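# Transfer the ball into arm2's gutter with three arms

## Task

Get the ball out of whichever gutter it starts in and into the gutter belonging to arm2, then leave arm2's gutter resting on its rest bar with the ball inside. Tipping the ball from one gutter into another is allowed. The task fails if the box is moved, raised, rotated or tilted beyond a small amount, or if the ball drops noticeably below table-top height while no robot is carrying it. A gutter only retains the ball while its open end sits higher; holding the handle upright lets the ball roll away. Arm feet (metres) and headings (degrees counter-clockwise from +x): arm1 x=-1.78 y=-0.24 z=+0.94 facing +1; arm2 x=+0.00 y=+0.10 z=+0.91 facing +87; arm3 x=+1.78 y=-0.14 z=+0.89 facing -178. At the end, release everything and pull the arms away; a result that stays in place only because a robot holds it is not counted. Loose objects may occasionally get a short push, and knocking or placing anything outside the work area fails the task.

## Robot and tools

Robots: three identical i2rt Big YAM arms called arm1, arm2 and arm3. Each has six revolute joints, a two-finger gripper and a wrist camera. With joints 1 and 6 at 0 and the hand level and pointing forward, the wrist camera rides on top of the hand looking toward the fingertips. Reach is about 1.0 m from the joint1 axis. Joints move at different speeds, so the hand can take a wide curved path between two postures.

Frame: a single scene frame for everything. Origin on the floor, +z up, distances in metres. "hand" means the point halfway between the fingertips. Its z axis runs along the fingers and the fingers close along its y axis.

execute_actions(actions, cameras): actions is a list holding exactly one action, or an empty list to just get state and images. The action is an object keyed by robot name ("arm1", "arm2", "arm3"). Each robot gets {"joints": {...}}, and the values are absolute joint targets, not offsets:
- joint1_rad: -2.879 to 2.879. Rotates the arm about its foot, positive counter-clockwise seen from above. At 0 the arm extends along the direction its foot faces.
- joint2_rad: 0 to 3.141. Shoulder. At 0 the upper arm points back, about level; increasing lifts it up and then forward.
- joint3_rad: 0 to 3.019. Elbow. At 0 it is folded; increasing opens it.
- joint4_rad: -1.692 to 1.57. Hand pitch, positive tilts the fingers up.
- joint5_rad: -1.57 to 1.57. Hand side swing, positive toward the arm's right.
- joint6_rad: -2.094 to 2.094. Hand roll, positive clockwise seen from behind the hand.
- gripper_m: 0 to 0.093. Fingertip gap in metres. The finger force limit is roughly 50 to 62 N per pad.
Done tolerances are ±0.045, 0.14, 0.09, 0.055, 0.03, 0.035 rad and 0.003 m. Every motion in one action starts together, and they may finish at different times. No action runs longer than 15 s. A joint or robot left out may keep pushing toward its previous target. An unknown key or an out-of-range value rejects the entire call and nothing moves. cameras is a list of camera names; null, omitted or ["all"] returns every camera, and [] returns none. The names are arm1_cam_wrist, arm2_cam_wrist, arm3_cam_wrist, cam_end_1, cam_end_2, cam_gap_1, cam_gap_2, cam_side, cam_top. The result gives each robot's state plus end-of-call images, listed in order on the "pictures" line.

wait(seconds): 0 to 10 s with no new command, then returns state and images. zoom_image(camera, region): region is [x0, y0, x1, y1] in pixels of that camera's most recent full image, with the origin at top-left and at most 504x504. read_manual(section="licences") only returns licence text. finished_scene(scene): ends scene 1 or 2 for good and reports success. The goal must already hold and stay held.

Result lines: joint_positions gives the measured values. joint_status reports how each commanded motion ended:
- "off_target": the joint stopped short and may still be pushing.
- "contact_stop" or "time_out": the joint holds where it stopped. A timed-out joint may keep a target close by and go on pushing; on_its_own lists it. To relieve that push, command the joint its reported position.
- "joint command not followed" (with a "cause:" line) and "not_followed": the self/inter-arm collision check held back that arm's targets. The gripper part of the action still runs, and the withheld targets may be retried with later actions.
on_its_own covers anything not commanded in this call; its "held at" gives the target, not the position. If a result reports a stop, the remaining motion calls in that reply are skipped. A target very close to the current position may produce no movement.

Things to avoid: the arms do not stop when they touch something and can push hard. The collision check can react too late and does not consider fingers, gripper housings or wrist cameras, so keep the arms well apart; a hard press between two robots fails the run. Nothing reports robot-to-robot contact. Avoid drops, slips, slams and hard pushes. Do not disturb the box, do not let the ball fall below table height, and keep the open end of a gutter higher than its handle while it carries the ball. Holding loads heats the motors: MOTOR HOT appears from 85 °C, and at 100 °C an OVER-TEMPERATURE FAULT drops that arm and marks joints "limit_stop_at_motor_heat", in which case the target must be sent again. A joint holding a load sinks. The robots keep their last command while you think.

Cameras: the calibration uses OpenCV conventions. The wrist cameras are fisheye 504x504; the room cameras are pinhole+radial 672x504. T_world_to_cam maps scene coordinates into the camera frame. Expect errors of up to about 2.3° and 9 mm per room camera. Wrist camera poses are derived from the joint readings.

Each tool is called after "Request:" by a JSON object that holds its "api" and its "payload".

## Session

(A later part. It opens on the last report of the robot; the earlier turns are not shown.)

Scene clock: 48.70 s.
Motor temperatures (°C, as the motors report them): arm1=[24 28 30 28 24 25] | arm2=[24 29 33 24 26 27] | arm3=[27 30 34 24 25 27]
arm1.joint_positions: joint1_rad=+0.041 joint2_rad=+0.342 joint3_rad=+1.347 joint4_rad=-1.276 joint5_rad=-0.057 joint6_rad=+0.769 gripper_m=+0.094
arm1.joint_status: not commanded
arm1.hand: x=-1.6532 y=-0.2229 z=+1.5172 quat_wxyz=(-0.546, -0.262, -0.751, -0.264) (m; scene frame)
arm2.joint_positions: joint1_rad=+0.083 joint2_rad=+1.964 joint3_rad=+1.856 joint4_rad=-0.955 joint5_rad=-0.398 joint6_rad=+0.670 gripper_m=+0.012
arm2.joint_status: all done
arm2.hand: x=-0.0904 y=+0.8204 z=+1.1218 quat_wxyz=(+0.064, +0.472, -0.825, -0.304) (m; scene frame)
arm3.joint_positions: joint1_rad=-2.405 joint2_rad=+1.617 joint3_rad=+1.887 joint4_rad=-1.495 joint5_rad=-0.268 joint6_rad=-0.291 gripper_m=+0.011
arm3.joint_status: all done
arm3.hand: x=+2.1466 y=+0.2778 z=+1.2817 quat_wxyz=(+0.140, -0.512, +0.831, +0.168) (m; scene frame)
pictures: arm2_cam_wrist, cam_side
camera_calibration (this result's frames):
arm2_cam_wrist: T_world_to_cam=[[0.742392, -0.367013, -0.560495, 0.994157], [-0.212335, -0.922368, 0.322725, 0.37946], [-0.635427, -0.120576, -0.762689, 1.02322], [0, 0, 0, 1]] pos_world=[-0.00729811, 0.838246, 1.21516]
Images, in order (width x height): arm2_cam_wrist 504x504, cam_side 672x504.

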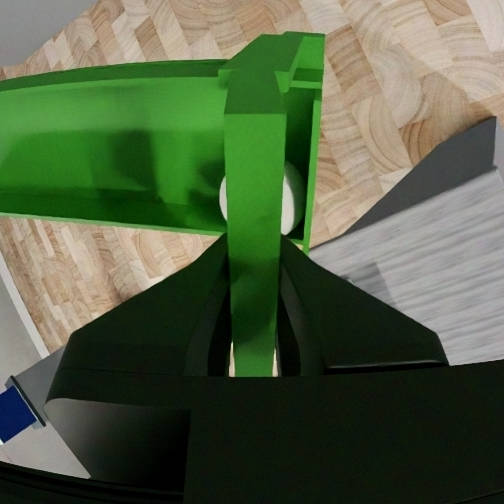

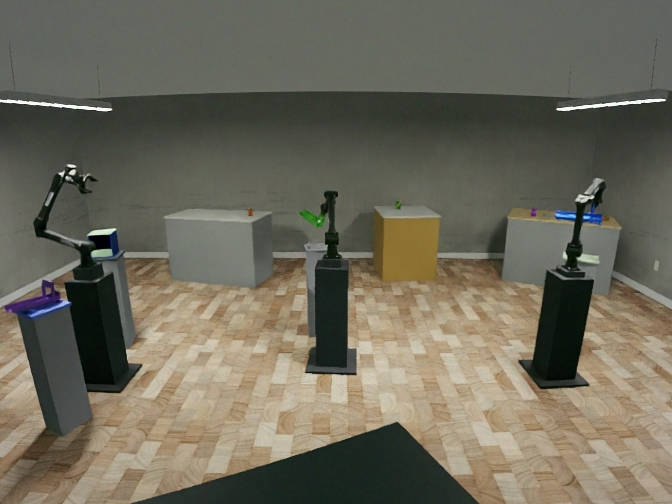

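Request:
{"api": "execute_actions", "payload": {"actions": [{"arm3":{"joints":{"joint2_rad":2.04,"joint3_rad":1.87,"joint4_rad":-1.44}},"arm2":{"joints":{"joint1_rad":0.058,"joint2_rad":1.95,"joint3_rad":1.685,"joint4_rad":-1.33,"joint5_rad":-0.35,"joint6_rad":-0.15}}}], "cameras": ["arm2_cam_wrist","arm3_cam_wrist","cam_side","cam_end_2"]}}

Scene clock: 51.23 s.
Motor temperatures (°C, as the motors report them): arm1=[24 28 30 28 24 25] | arm2=[24 29 33 24 27 27] | arm3=[27 30 34 24 26 27]
arm1.joint_positions: joint1_rad=+0.041 joint2_rad=+0.342 joint3_rad=+1.347 joint4_rad=-1.276 joint5_rad=-0.057 joint6_rad=+0.769 gripper_m=+0.094
arm1.joint_status: not commanded
arm1.hand: x=-1.6532 y=-0.2229 z=+1.5172 quat_wxyz=(-0.546, -0.262, -0.751, -0.264) (m; scene frame)
arm2.joint_positions: joint1_rad=+0.069 joint2_rad=+1.968 joint3_rad=+1.667 joint4_rad=-1.315 joint5_rad=-0.345 joint6_rad=-0.137 gripper_m=+0.012
arm2.joint_status: all done
arm2.hand: x=-0.0684 y=+0.6845 z=+1.0160 quat_wxyz=(+0.126, +0.746, -0.644, -0.111) (m; scene frame)
arm3.joint_positions: joint1_rad=-2.403 joint2_rad=+2.031 joint3_rad=+1.836 joint4_rad=-1.441 joint5_rad=-0.271 joint6_rad=-0.293 gripper_m=+0.011
arm3.joint_status: all done
arm3.hand: x=+2.1866 y=+0.3176 z=+1.0269 quat_wxyz=(-0.057, -0.497, +0.857, +0.124) (m; scene frame)
pictures: arm2_cam_wrist, arm3_cam_wrist, cam_end_2, cam_side
camera_calibration (this result's frames):
arm2_cam_wrist: T_world_to_cam=[[0.933302, 0.142178, -0.329746, 0.298735], [0.311479, -0.777466, 0.546377, 0.00235869], [-0.178683, -0.612644, -0.769896, 1.31546], [0, 0, 0, 1]] pos_world=[-0.0444944, 0.765268, 1.10998]
arm3_cam_wrist: T_world_to_cam=[[0.846805, -0.465884, -0.256657, -1.44308], [-0.274477, -0.796057, 0.539403, 0.308148], [-0.455613, -0.386323, -0.80198, 2.06215], [0, 0, 0, 1]] pos_world=[2.24613, 0.36965, 1.11721]
Images, in order (width x height): arm2_cam_wrist 504x504, arm3_cam_wrist 504x504, cam_end_2 672x504, cam_side 672x504.

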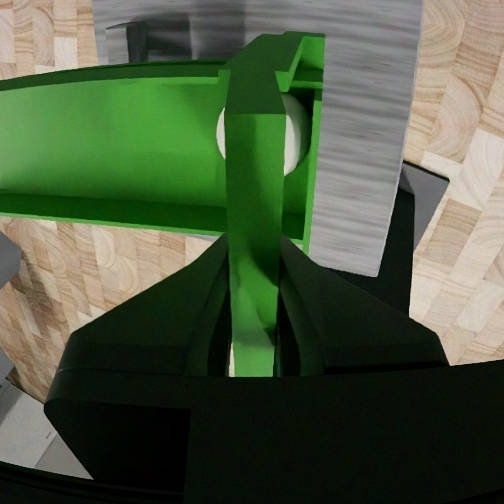

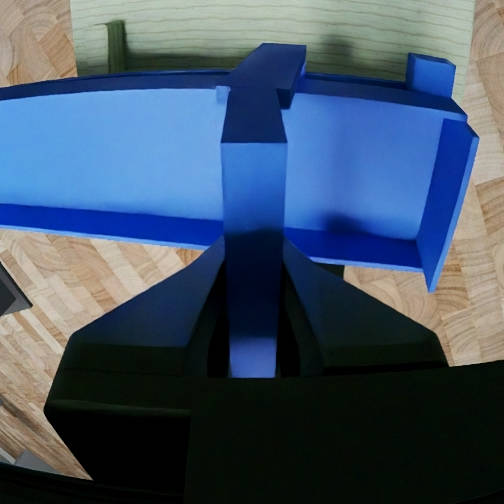

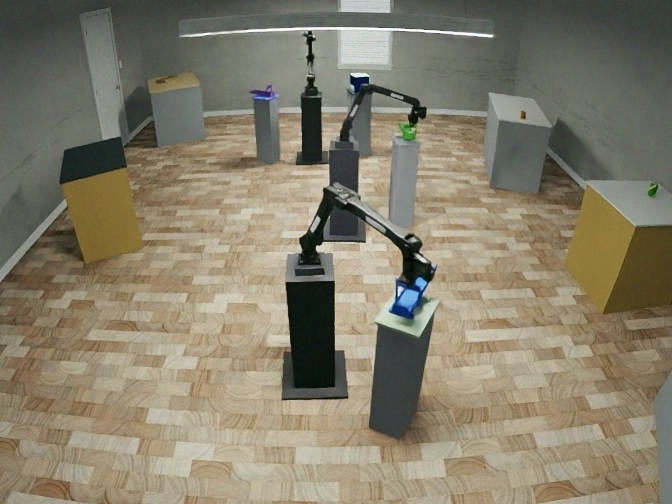

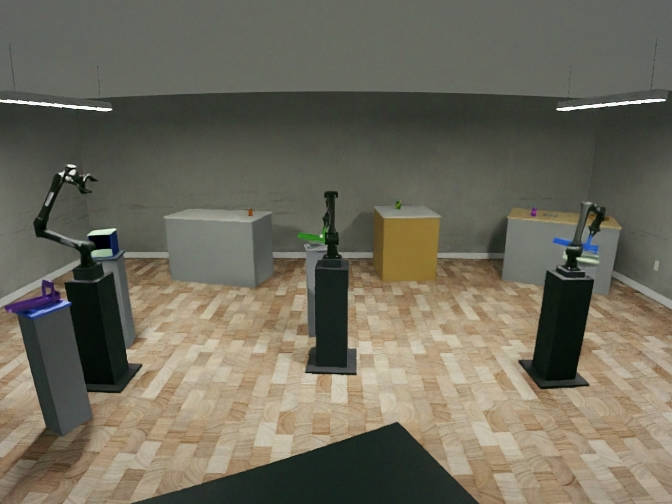

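Request:
{"api": "execute_actions", "payload": {"actions": [{"arm3":{"joints":{"joint1_rad":-2.388,"joint2_rad":2.075,"joint3_rad":1.78,"joint4_rad":-1.325}},"arm2":{"joints":{"joint3_rad":1.607,"joint4_rad":-1.21,"joint5_rad":-0.278}}}], "cameras": ["arm2_cam_wrist","arm3_cam_wrist","cam_side","cam_end_2"]}}

Scene clock: 52.67 s.
Motor temperatures (°C, as the motors report them): arm1=[24 28 30 28 24 25] | arm2=[24 29 32 24 27 27] | arm3=[27 30 34 24 26 27]
arm1.joint_positions: joint1_rad=+0.041 joint2_rad=+0.342 joint3_rad=+1.347 joint4_rad=-1.276 joint5_rad=-0.057 joint6_rad=+0.769 gripper_m=+0.094
arm1.joint_status: not commanded
arm1.hand: x=-1.6532 y=-0.2229 z=+1.5172 quat_wxyz=(-0.546, -0.262, -0.751, -0.264) (m; scene frame)
arm2.joint_positions: joint1_rad=+0.069 joint2_rad=+1.966 joint3_rad=+1.600 joint4_rad=-1.223 joint5_rad=-0.276 joint6_rad=-0.138 gripper_m=+0.012
arm2.joint_status: all done
arm2.hand: x=-0.0569 y=+0.6826 z=+0.9892 quat_wxyz=(+0.093, +0.752, -0.645, -0.095) (m; scene frame)
arm3.joint_positions: joint1_rad=-2.392 joint2_rad=+2.078 joint3_rad=+1.770 joint4_rad=-1.332 joint5_rad=-0.270 joint6_rad=-0.293 gripper_m=+0.011
arm3.joint_status: all done
arm3.hand: x=+2.1839 y=+0.3242 z=+0.9745 quat_wxyz=(-0.060, -0.502, +0.854, +0.123) (m; scene frame)
pictures: arm2_cam_wrist, arm3_cam_wrist, cam_end_2, cam_side
camera_calibration (this result's frames):
arm2_cam_wrist: T_world_to_cam=[[0.952964, 0.153784, -0.261172, 0.204767], [0.276868, -0.792281, 0.543722, 0.0227194], [-0.123306, -0.590458, -0.797593, 1.31114], [0, 0, 0, 1]] pos_world=[-0.039755, 0.760683, 1.08688]
arm3_cam_wrist: T_world_to_cam=[[0.851302, -0.457262, -0.257286, -1.4632], [-0.264358, -0.797395, 0.542472, 0.316271], [-0.453211, -0.393792, -0.799705, 2.0164], [0, 0, 0, 1]] pos_world=[2.24308, 0.377169, 1.06449]
Images, in order (width x height): arm2_cam_wrist 504x504, arm3_cam_wrist 504x504, cam_end_2 672x504, cam_side 672x504.

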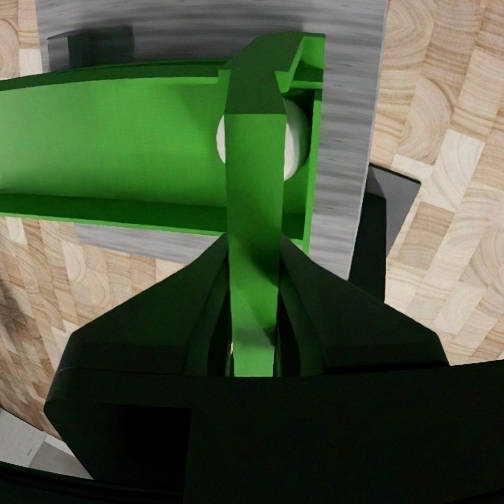

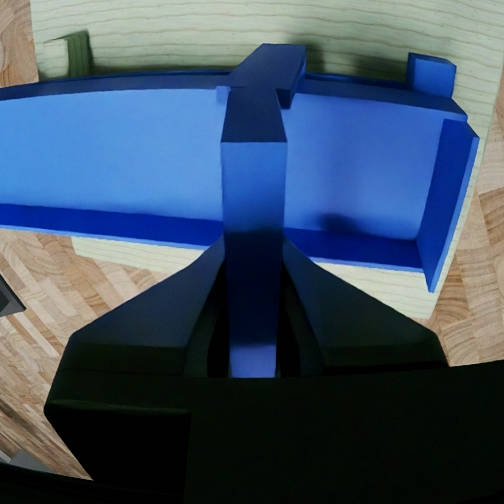

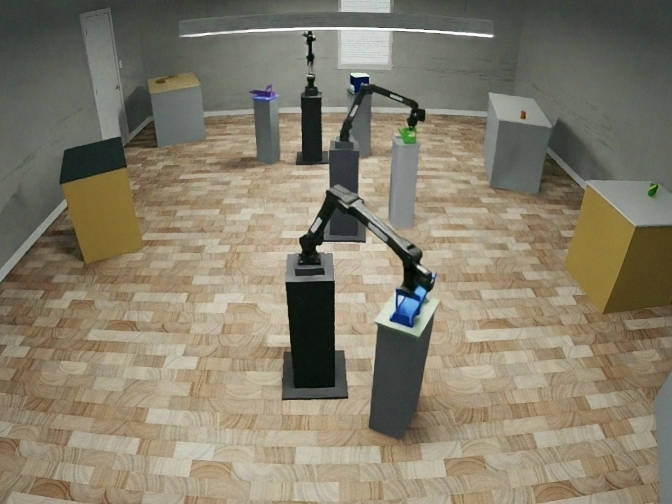

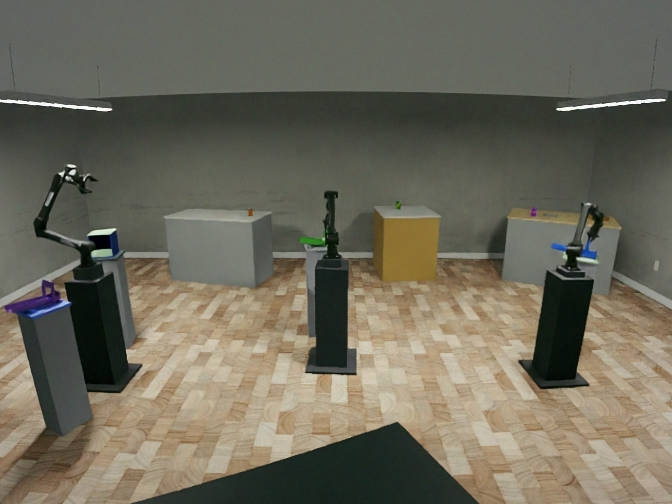

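Request:
{"api": "execute_actions", "payload": {"actions": [{"arm3":{"joints":{"gripper_m":0.06}},"arm2":{"joints":{"joint3_rad":1.582}}}], "cameras": ["arm2_cam_wrist","arm3_cam_wrist","cam_side"]}}

Request:
{"api": "zoom_image", "payload": {"camera": "cam_side", "region": [290, 215, 350, 265]}}

Scene clock: 53.63 s.
Motor temperatures (°C, as the motors report them): arm1=[24 28 30 28 24 25] | arm2=[24 29 32 24 27 27] | arm3=[27 30 34 24 26 27]
arm1.joint_positions: joint1_rad=+0.041 joint2_rad=+0.342 joint3_rad=+1.347 joint4_rad=-1.276 joint5_rad=-0.057 joint6_rad=+0.769 gripper_m=+0.094
arm1.joint_status: not commanded
arm1.hand: x=-1.6532 y=-0.2229 z=+1.5172 quat_wxyz=(-0.546, -0.262, -0.751, -0.264) (m; scene frame)
arm2.joint_positions: joint1_rad=+0.069 joint2_rad=+1.966 joint3_rad=+1.582 joint4_rad=-1.220 joint5_rad=-0.276 joint6_rad=-0.139 gripper_m=+0.012
arm2.joint_status: all done
arm2.hand: x=-0.0567 y=+0.6765 z=+0.9829 quat_wxyz=(+0.099, +0.752, -0.646, -0.090) (m; scene frame)
arm3.joint_positions: joint1_rad=-2.392 joint2_rad=+2.077 joint3_rad=+1.770 joint4_rad=-1.332 joint5_rad=-0.273 joint6_rad=-0.293 gripper_m=+0.060
arm3.joint_status: all done
arm3.hand: x=+2.1837 y=+0.3245 z=+0.9752 quat_wxyz=(-0.059, -0.502, +0.854, +0.124) (m; scene frame)
pictures: arm2_cam_wrist, arm3_cam_wrist, cam_side
camera_calibration (this result's frames):
arm2_cam_wrist: T_world_to_cam=[[0.952877, 0.150774, -0.263233, 0.207965], [0.277497, -0.783796, 0.555571, 0.0038954], [-0.122555, -0.602438, -0.788701, 1.30192], [0, 0, 0, 1]] pos_world=[-0.0396889, 0.756023, 1.07941]
arm3_cam_wrist: T_world_to_cam=[[0.851041, -0.456743, -0.259068, -1.46052], [-0.264033, -0.798679, 0.54074, 0.317435], [-0.453891, -0.391789, -0.800303, 2.01846], [0, 0, 0, 1]] pos_world=[2.24294, 0.377257, 1.06536]
Images, in order (width x height): arm2_cam_wrist 504x504, arm3_cam_wrist 504x504, cam_side 672x504.

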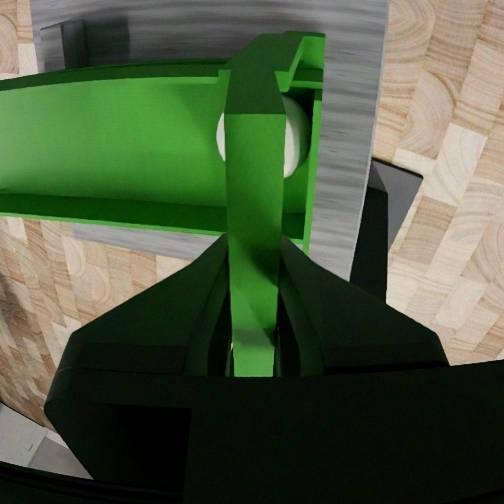

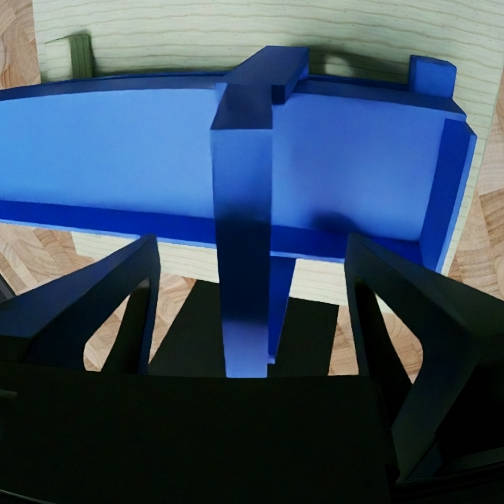

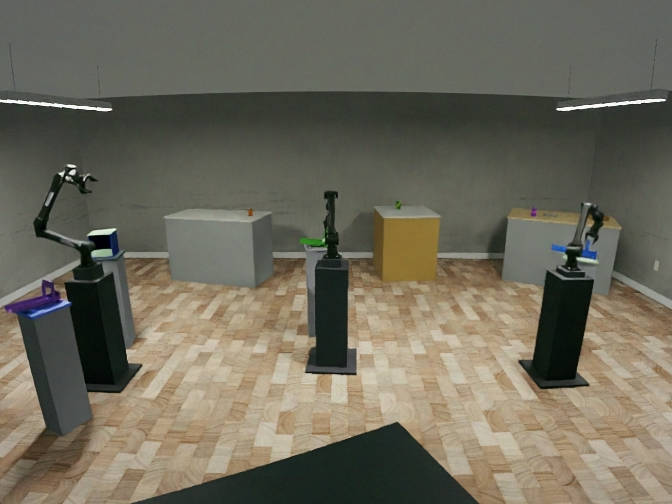

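Region (290, 215, 350, 265) of cam_side's 672x504 image, scaled by 8.400, with more detail than that image has.

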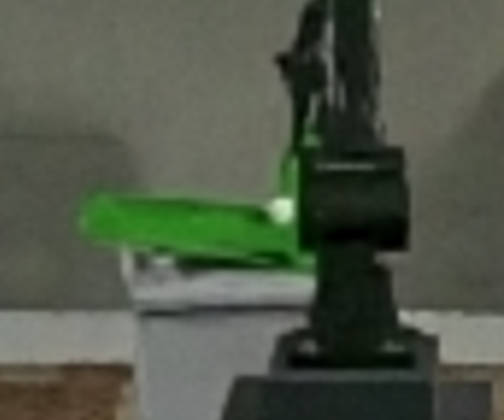

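Request:
{"api": "execute_actions", "payload": {"actions": [{"arm3":{"joints":{"gripper_m":0.09}},"arm2":{"joints":{"gripper_m":0.08}}}], "cameras": ["arm2_cam_wrist"]}}

Request:
{"api": "execute_actions", "payload": {"actions": [{"arm3":{"joints":{"joint2_rad":1.55}},"arm2":{"joints":{"joint2_rad":1.45}}}], "cameras": ["arm2_cam_wrist","arm3_cam_wrist","cam_side","cam_end_2","cam_top"]}}

Scene clock: 54.60 s.
Motor temperatures (°C, as the motors report them): arm1=[24 28 30 28 24 25] | arm2=[24 29 32 24 27 27] | arm3=[27 30 34 24 26 27]
arm1.joint_positions: joint1_rad=+0.041 joint2_rad=+0.342 joint3_rad=+1.347 joint4_rad=-1.276 joint5_rad=-0.057 joint6_rad=+0.769 gripper_m=+0.094
arm1.joint_status: not commanded
arm1.hand: x=-1.6532 y=-0.2229 z=+1.5172 quat_wxyz=(-0.546, -0.262, -0.751, -0.264) (m; scene frame)
arm2.joint_positions: joint1_rad=+0.069 joint2_rad=+1.966 joint3_rad=+1.582 joint4_rad=-1.220 joint5_rad=-0.276 joint6_rad=-0.139 gripper_m=+0.080
arm2.joint_status: all done
arm2.hand: x=-0.0568 y=+0.6765 z=+0.9829 quat_wxyz=(+0.099, +0.752, -0.646, -0.090) (m; scene frame)
arm3.joint_positions: joint1_rad=-2.392 joint2_rad=+2.077 joint3_rad=+1.770 joint4_rad=-1.332 joint5_rad=-0.273 joint6_rad=-0.293 gripper_m=+0.090
arm3.joint_status: all done
arm3.hand: x=+2.1837 y=+0.3245 z=+0.9752 quat_wxyz=(-0.059, -0.502, +0.854, +0.124) (m; scene frame)
pictures: arm2_cam_wrist
camera_calibration (this result's frames):
arm2_cam_wrist: T_world_to_cam=[[0.952779, 0.150762, -0.263597, 0.208391], [0.2777, -0.783796, 0.55547, 0.00401339], [-0.122863, -0.602441, -0.78865, 1.30186], [0, 0, 0, 1]] pos_world=[-0.0397144, 0.756023, 1.07942]
Images, in order (width x height): arm2_cam_wrist 504x504.

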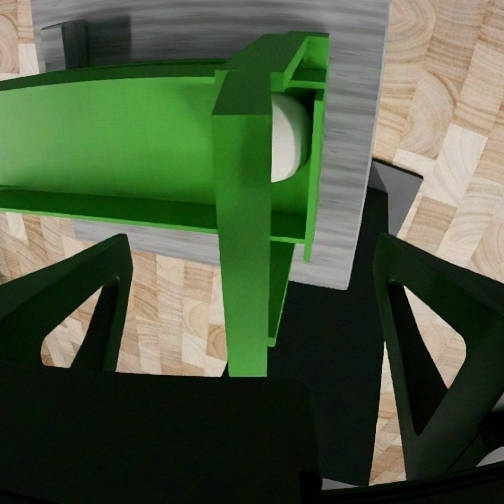

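Scene clock: 56.33 s.
Motor temperatures (°C, as the motors report them): arm1=[24 28 30 28 24 25] | arm2=[24 29 32 24 27 27] | arm3=[27 30 33 24 26 27]
arm1.joint_positions: joint1_rad=+0.041 joint2_rad=+0.342 joint3_rad=+1.347 joint4_rad=-1.276 joint5_rad=-0.057 joint6_rad=+0.769 gripper_m=+0.094
arm1.joint_status: not commanded
arm1.hand: x=-1.6532 y=-0.2229 z=+1.5172 quat_wxyz=(-0.546, -0.262, -0.751, -0.264) (m; scene frame)
arm2.joint_positions: joint1_rad=+0.069 joint2_rad=+1.449 joint3_rad=+1.576 joint4_rad=-1.220 joint5_rad=-0.276 joint6_rad=-0.139 gripper_m=+0.080
arm2.joint_status: all done
arm2.hand: x=-0.0587 y=+0.6306 z=+1.2613 quat_wxyz=(-0.091, +0.754, -0.600, -0.253) (m; scene frame)
arm3.joint_positions: joint1_rad=-2.392 joint2_rad=+1.551 joint3_rad=+1.773 joint4_rad=-1.330 joint5_rad=-0.274 joint6_rad=-0.293 gripper_m=+0.090
arm3.joint_status: all done
arm3.hand: x=+2.1442 y=+0.2868 z=+1.2806 quat_wxyz=(+0.195, -0.519, +0.812, +0.184) (m; scene frame)
pictures: arm2_cam_wrist, arm3_cam_wrist, cam_end_2, cam_side, cam_top
camera_calibration (this result's frames):
arm2_cam_wrist: T_world_to_cam=[[0.949862, 0.266835, -0.162976, 0.0902331], [0.284947, -0.953324, 0.0998906, 0.495964], [-0.128714, -0.141322, -0.98156, 1.44577], [0, 0, 0, 1]] pos_world=[-0.0409411, 0.653056, 1.38427]
arm3_cam_wrist: T_world_to_cam=[[0.917091, -0.390752, -0.0790988, -1.75604], [-0.384176, -0.919189, 0.0866043, 0.985562], [-0.106548, -0.0490362, -0.993098, 1.63396], [0, 0, 0, 1]] pos_world=[2.16317, 0.299864, 1.39843]
Images, in order (width x height): arm2_cam_wrist 504x504, arm3_cam_wrist 504x504, cam_end_2 672x504, cam_side 672x504, cam_top 672x504.

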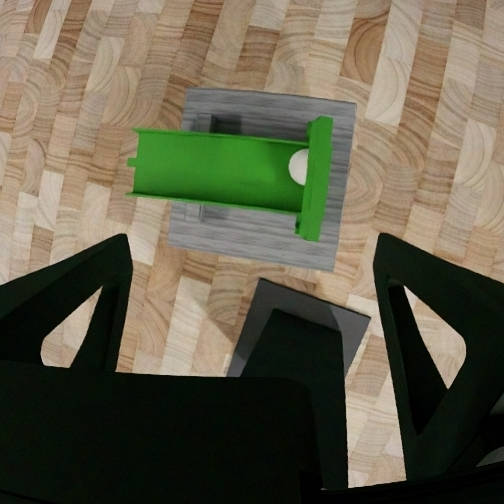

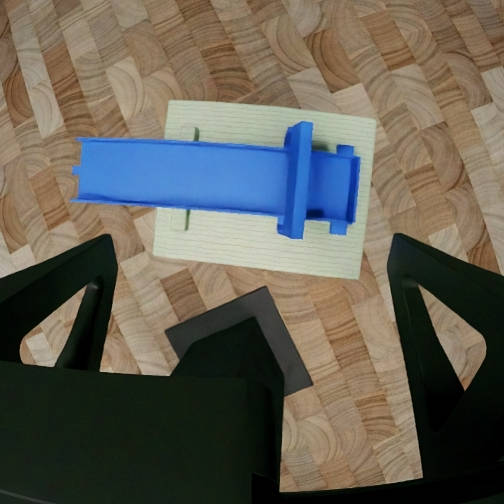

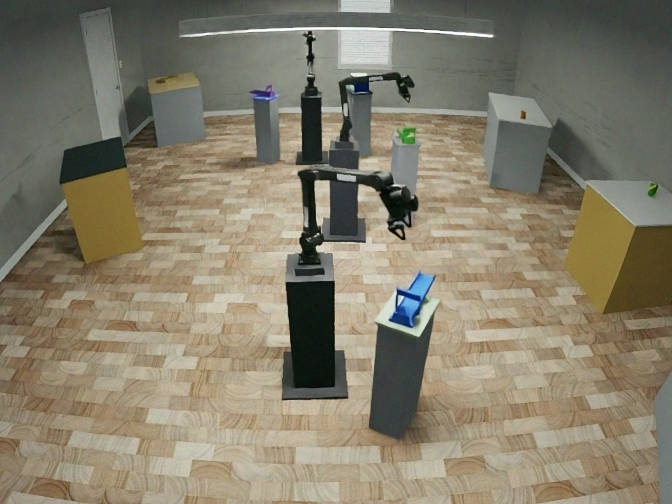

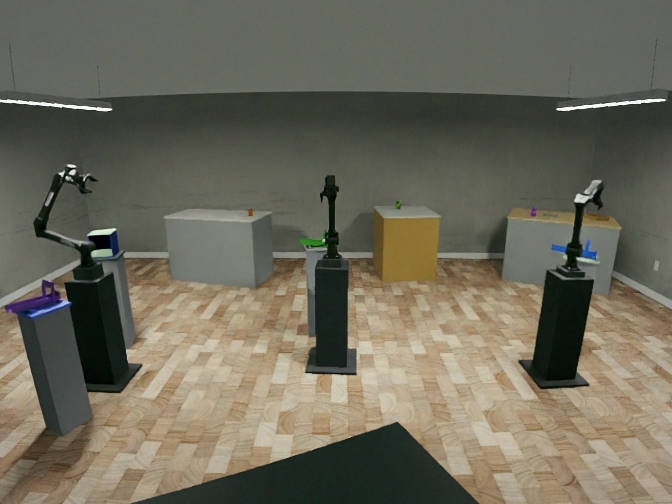

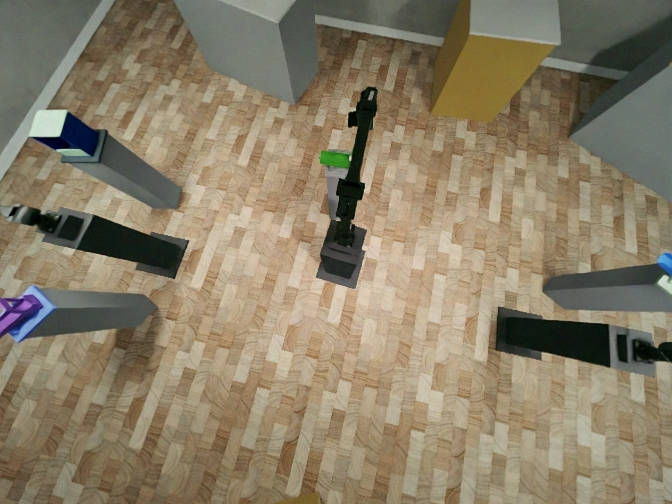

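The ball is in the green gutter, which is on its rest bar, and both hands are about 25 cm clear.

Request:
{"api": "finished_scene", "payload": {"scene": 1}}

The scene is finished: the task was done.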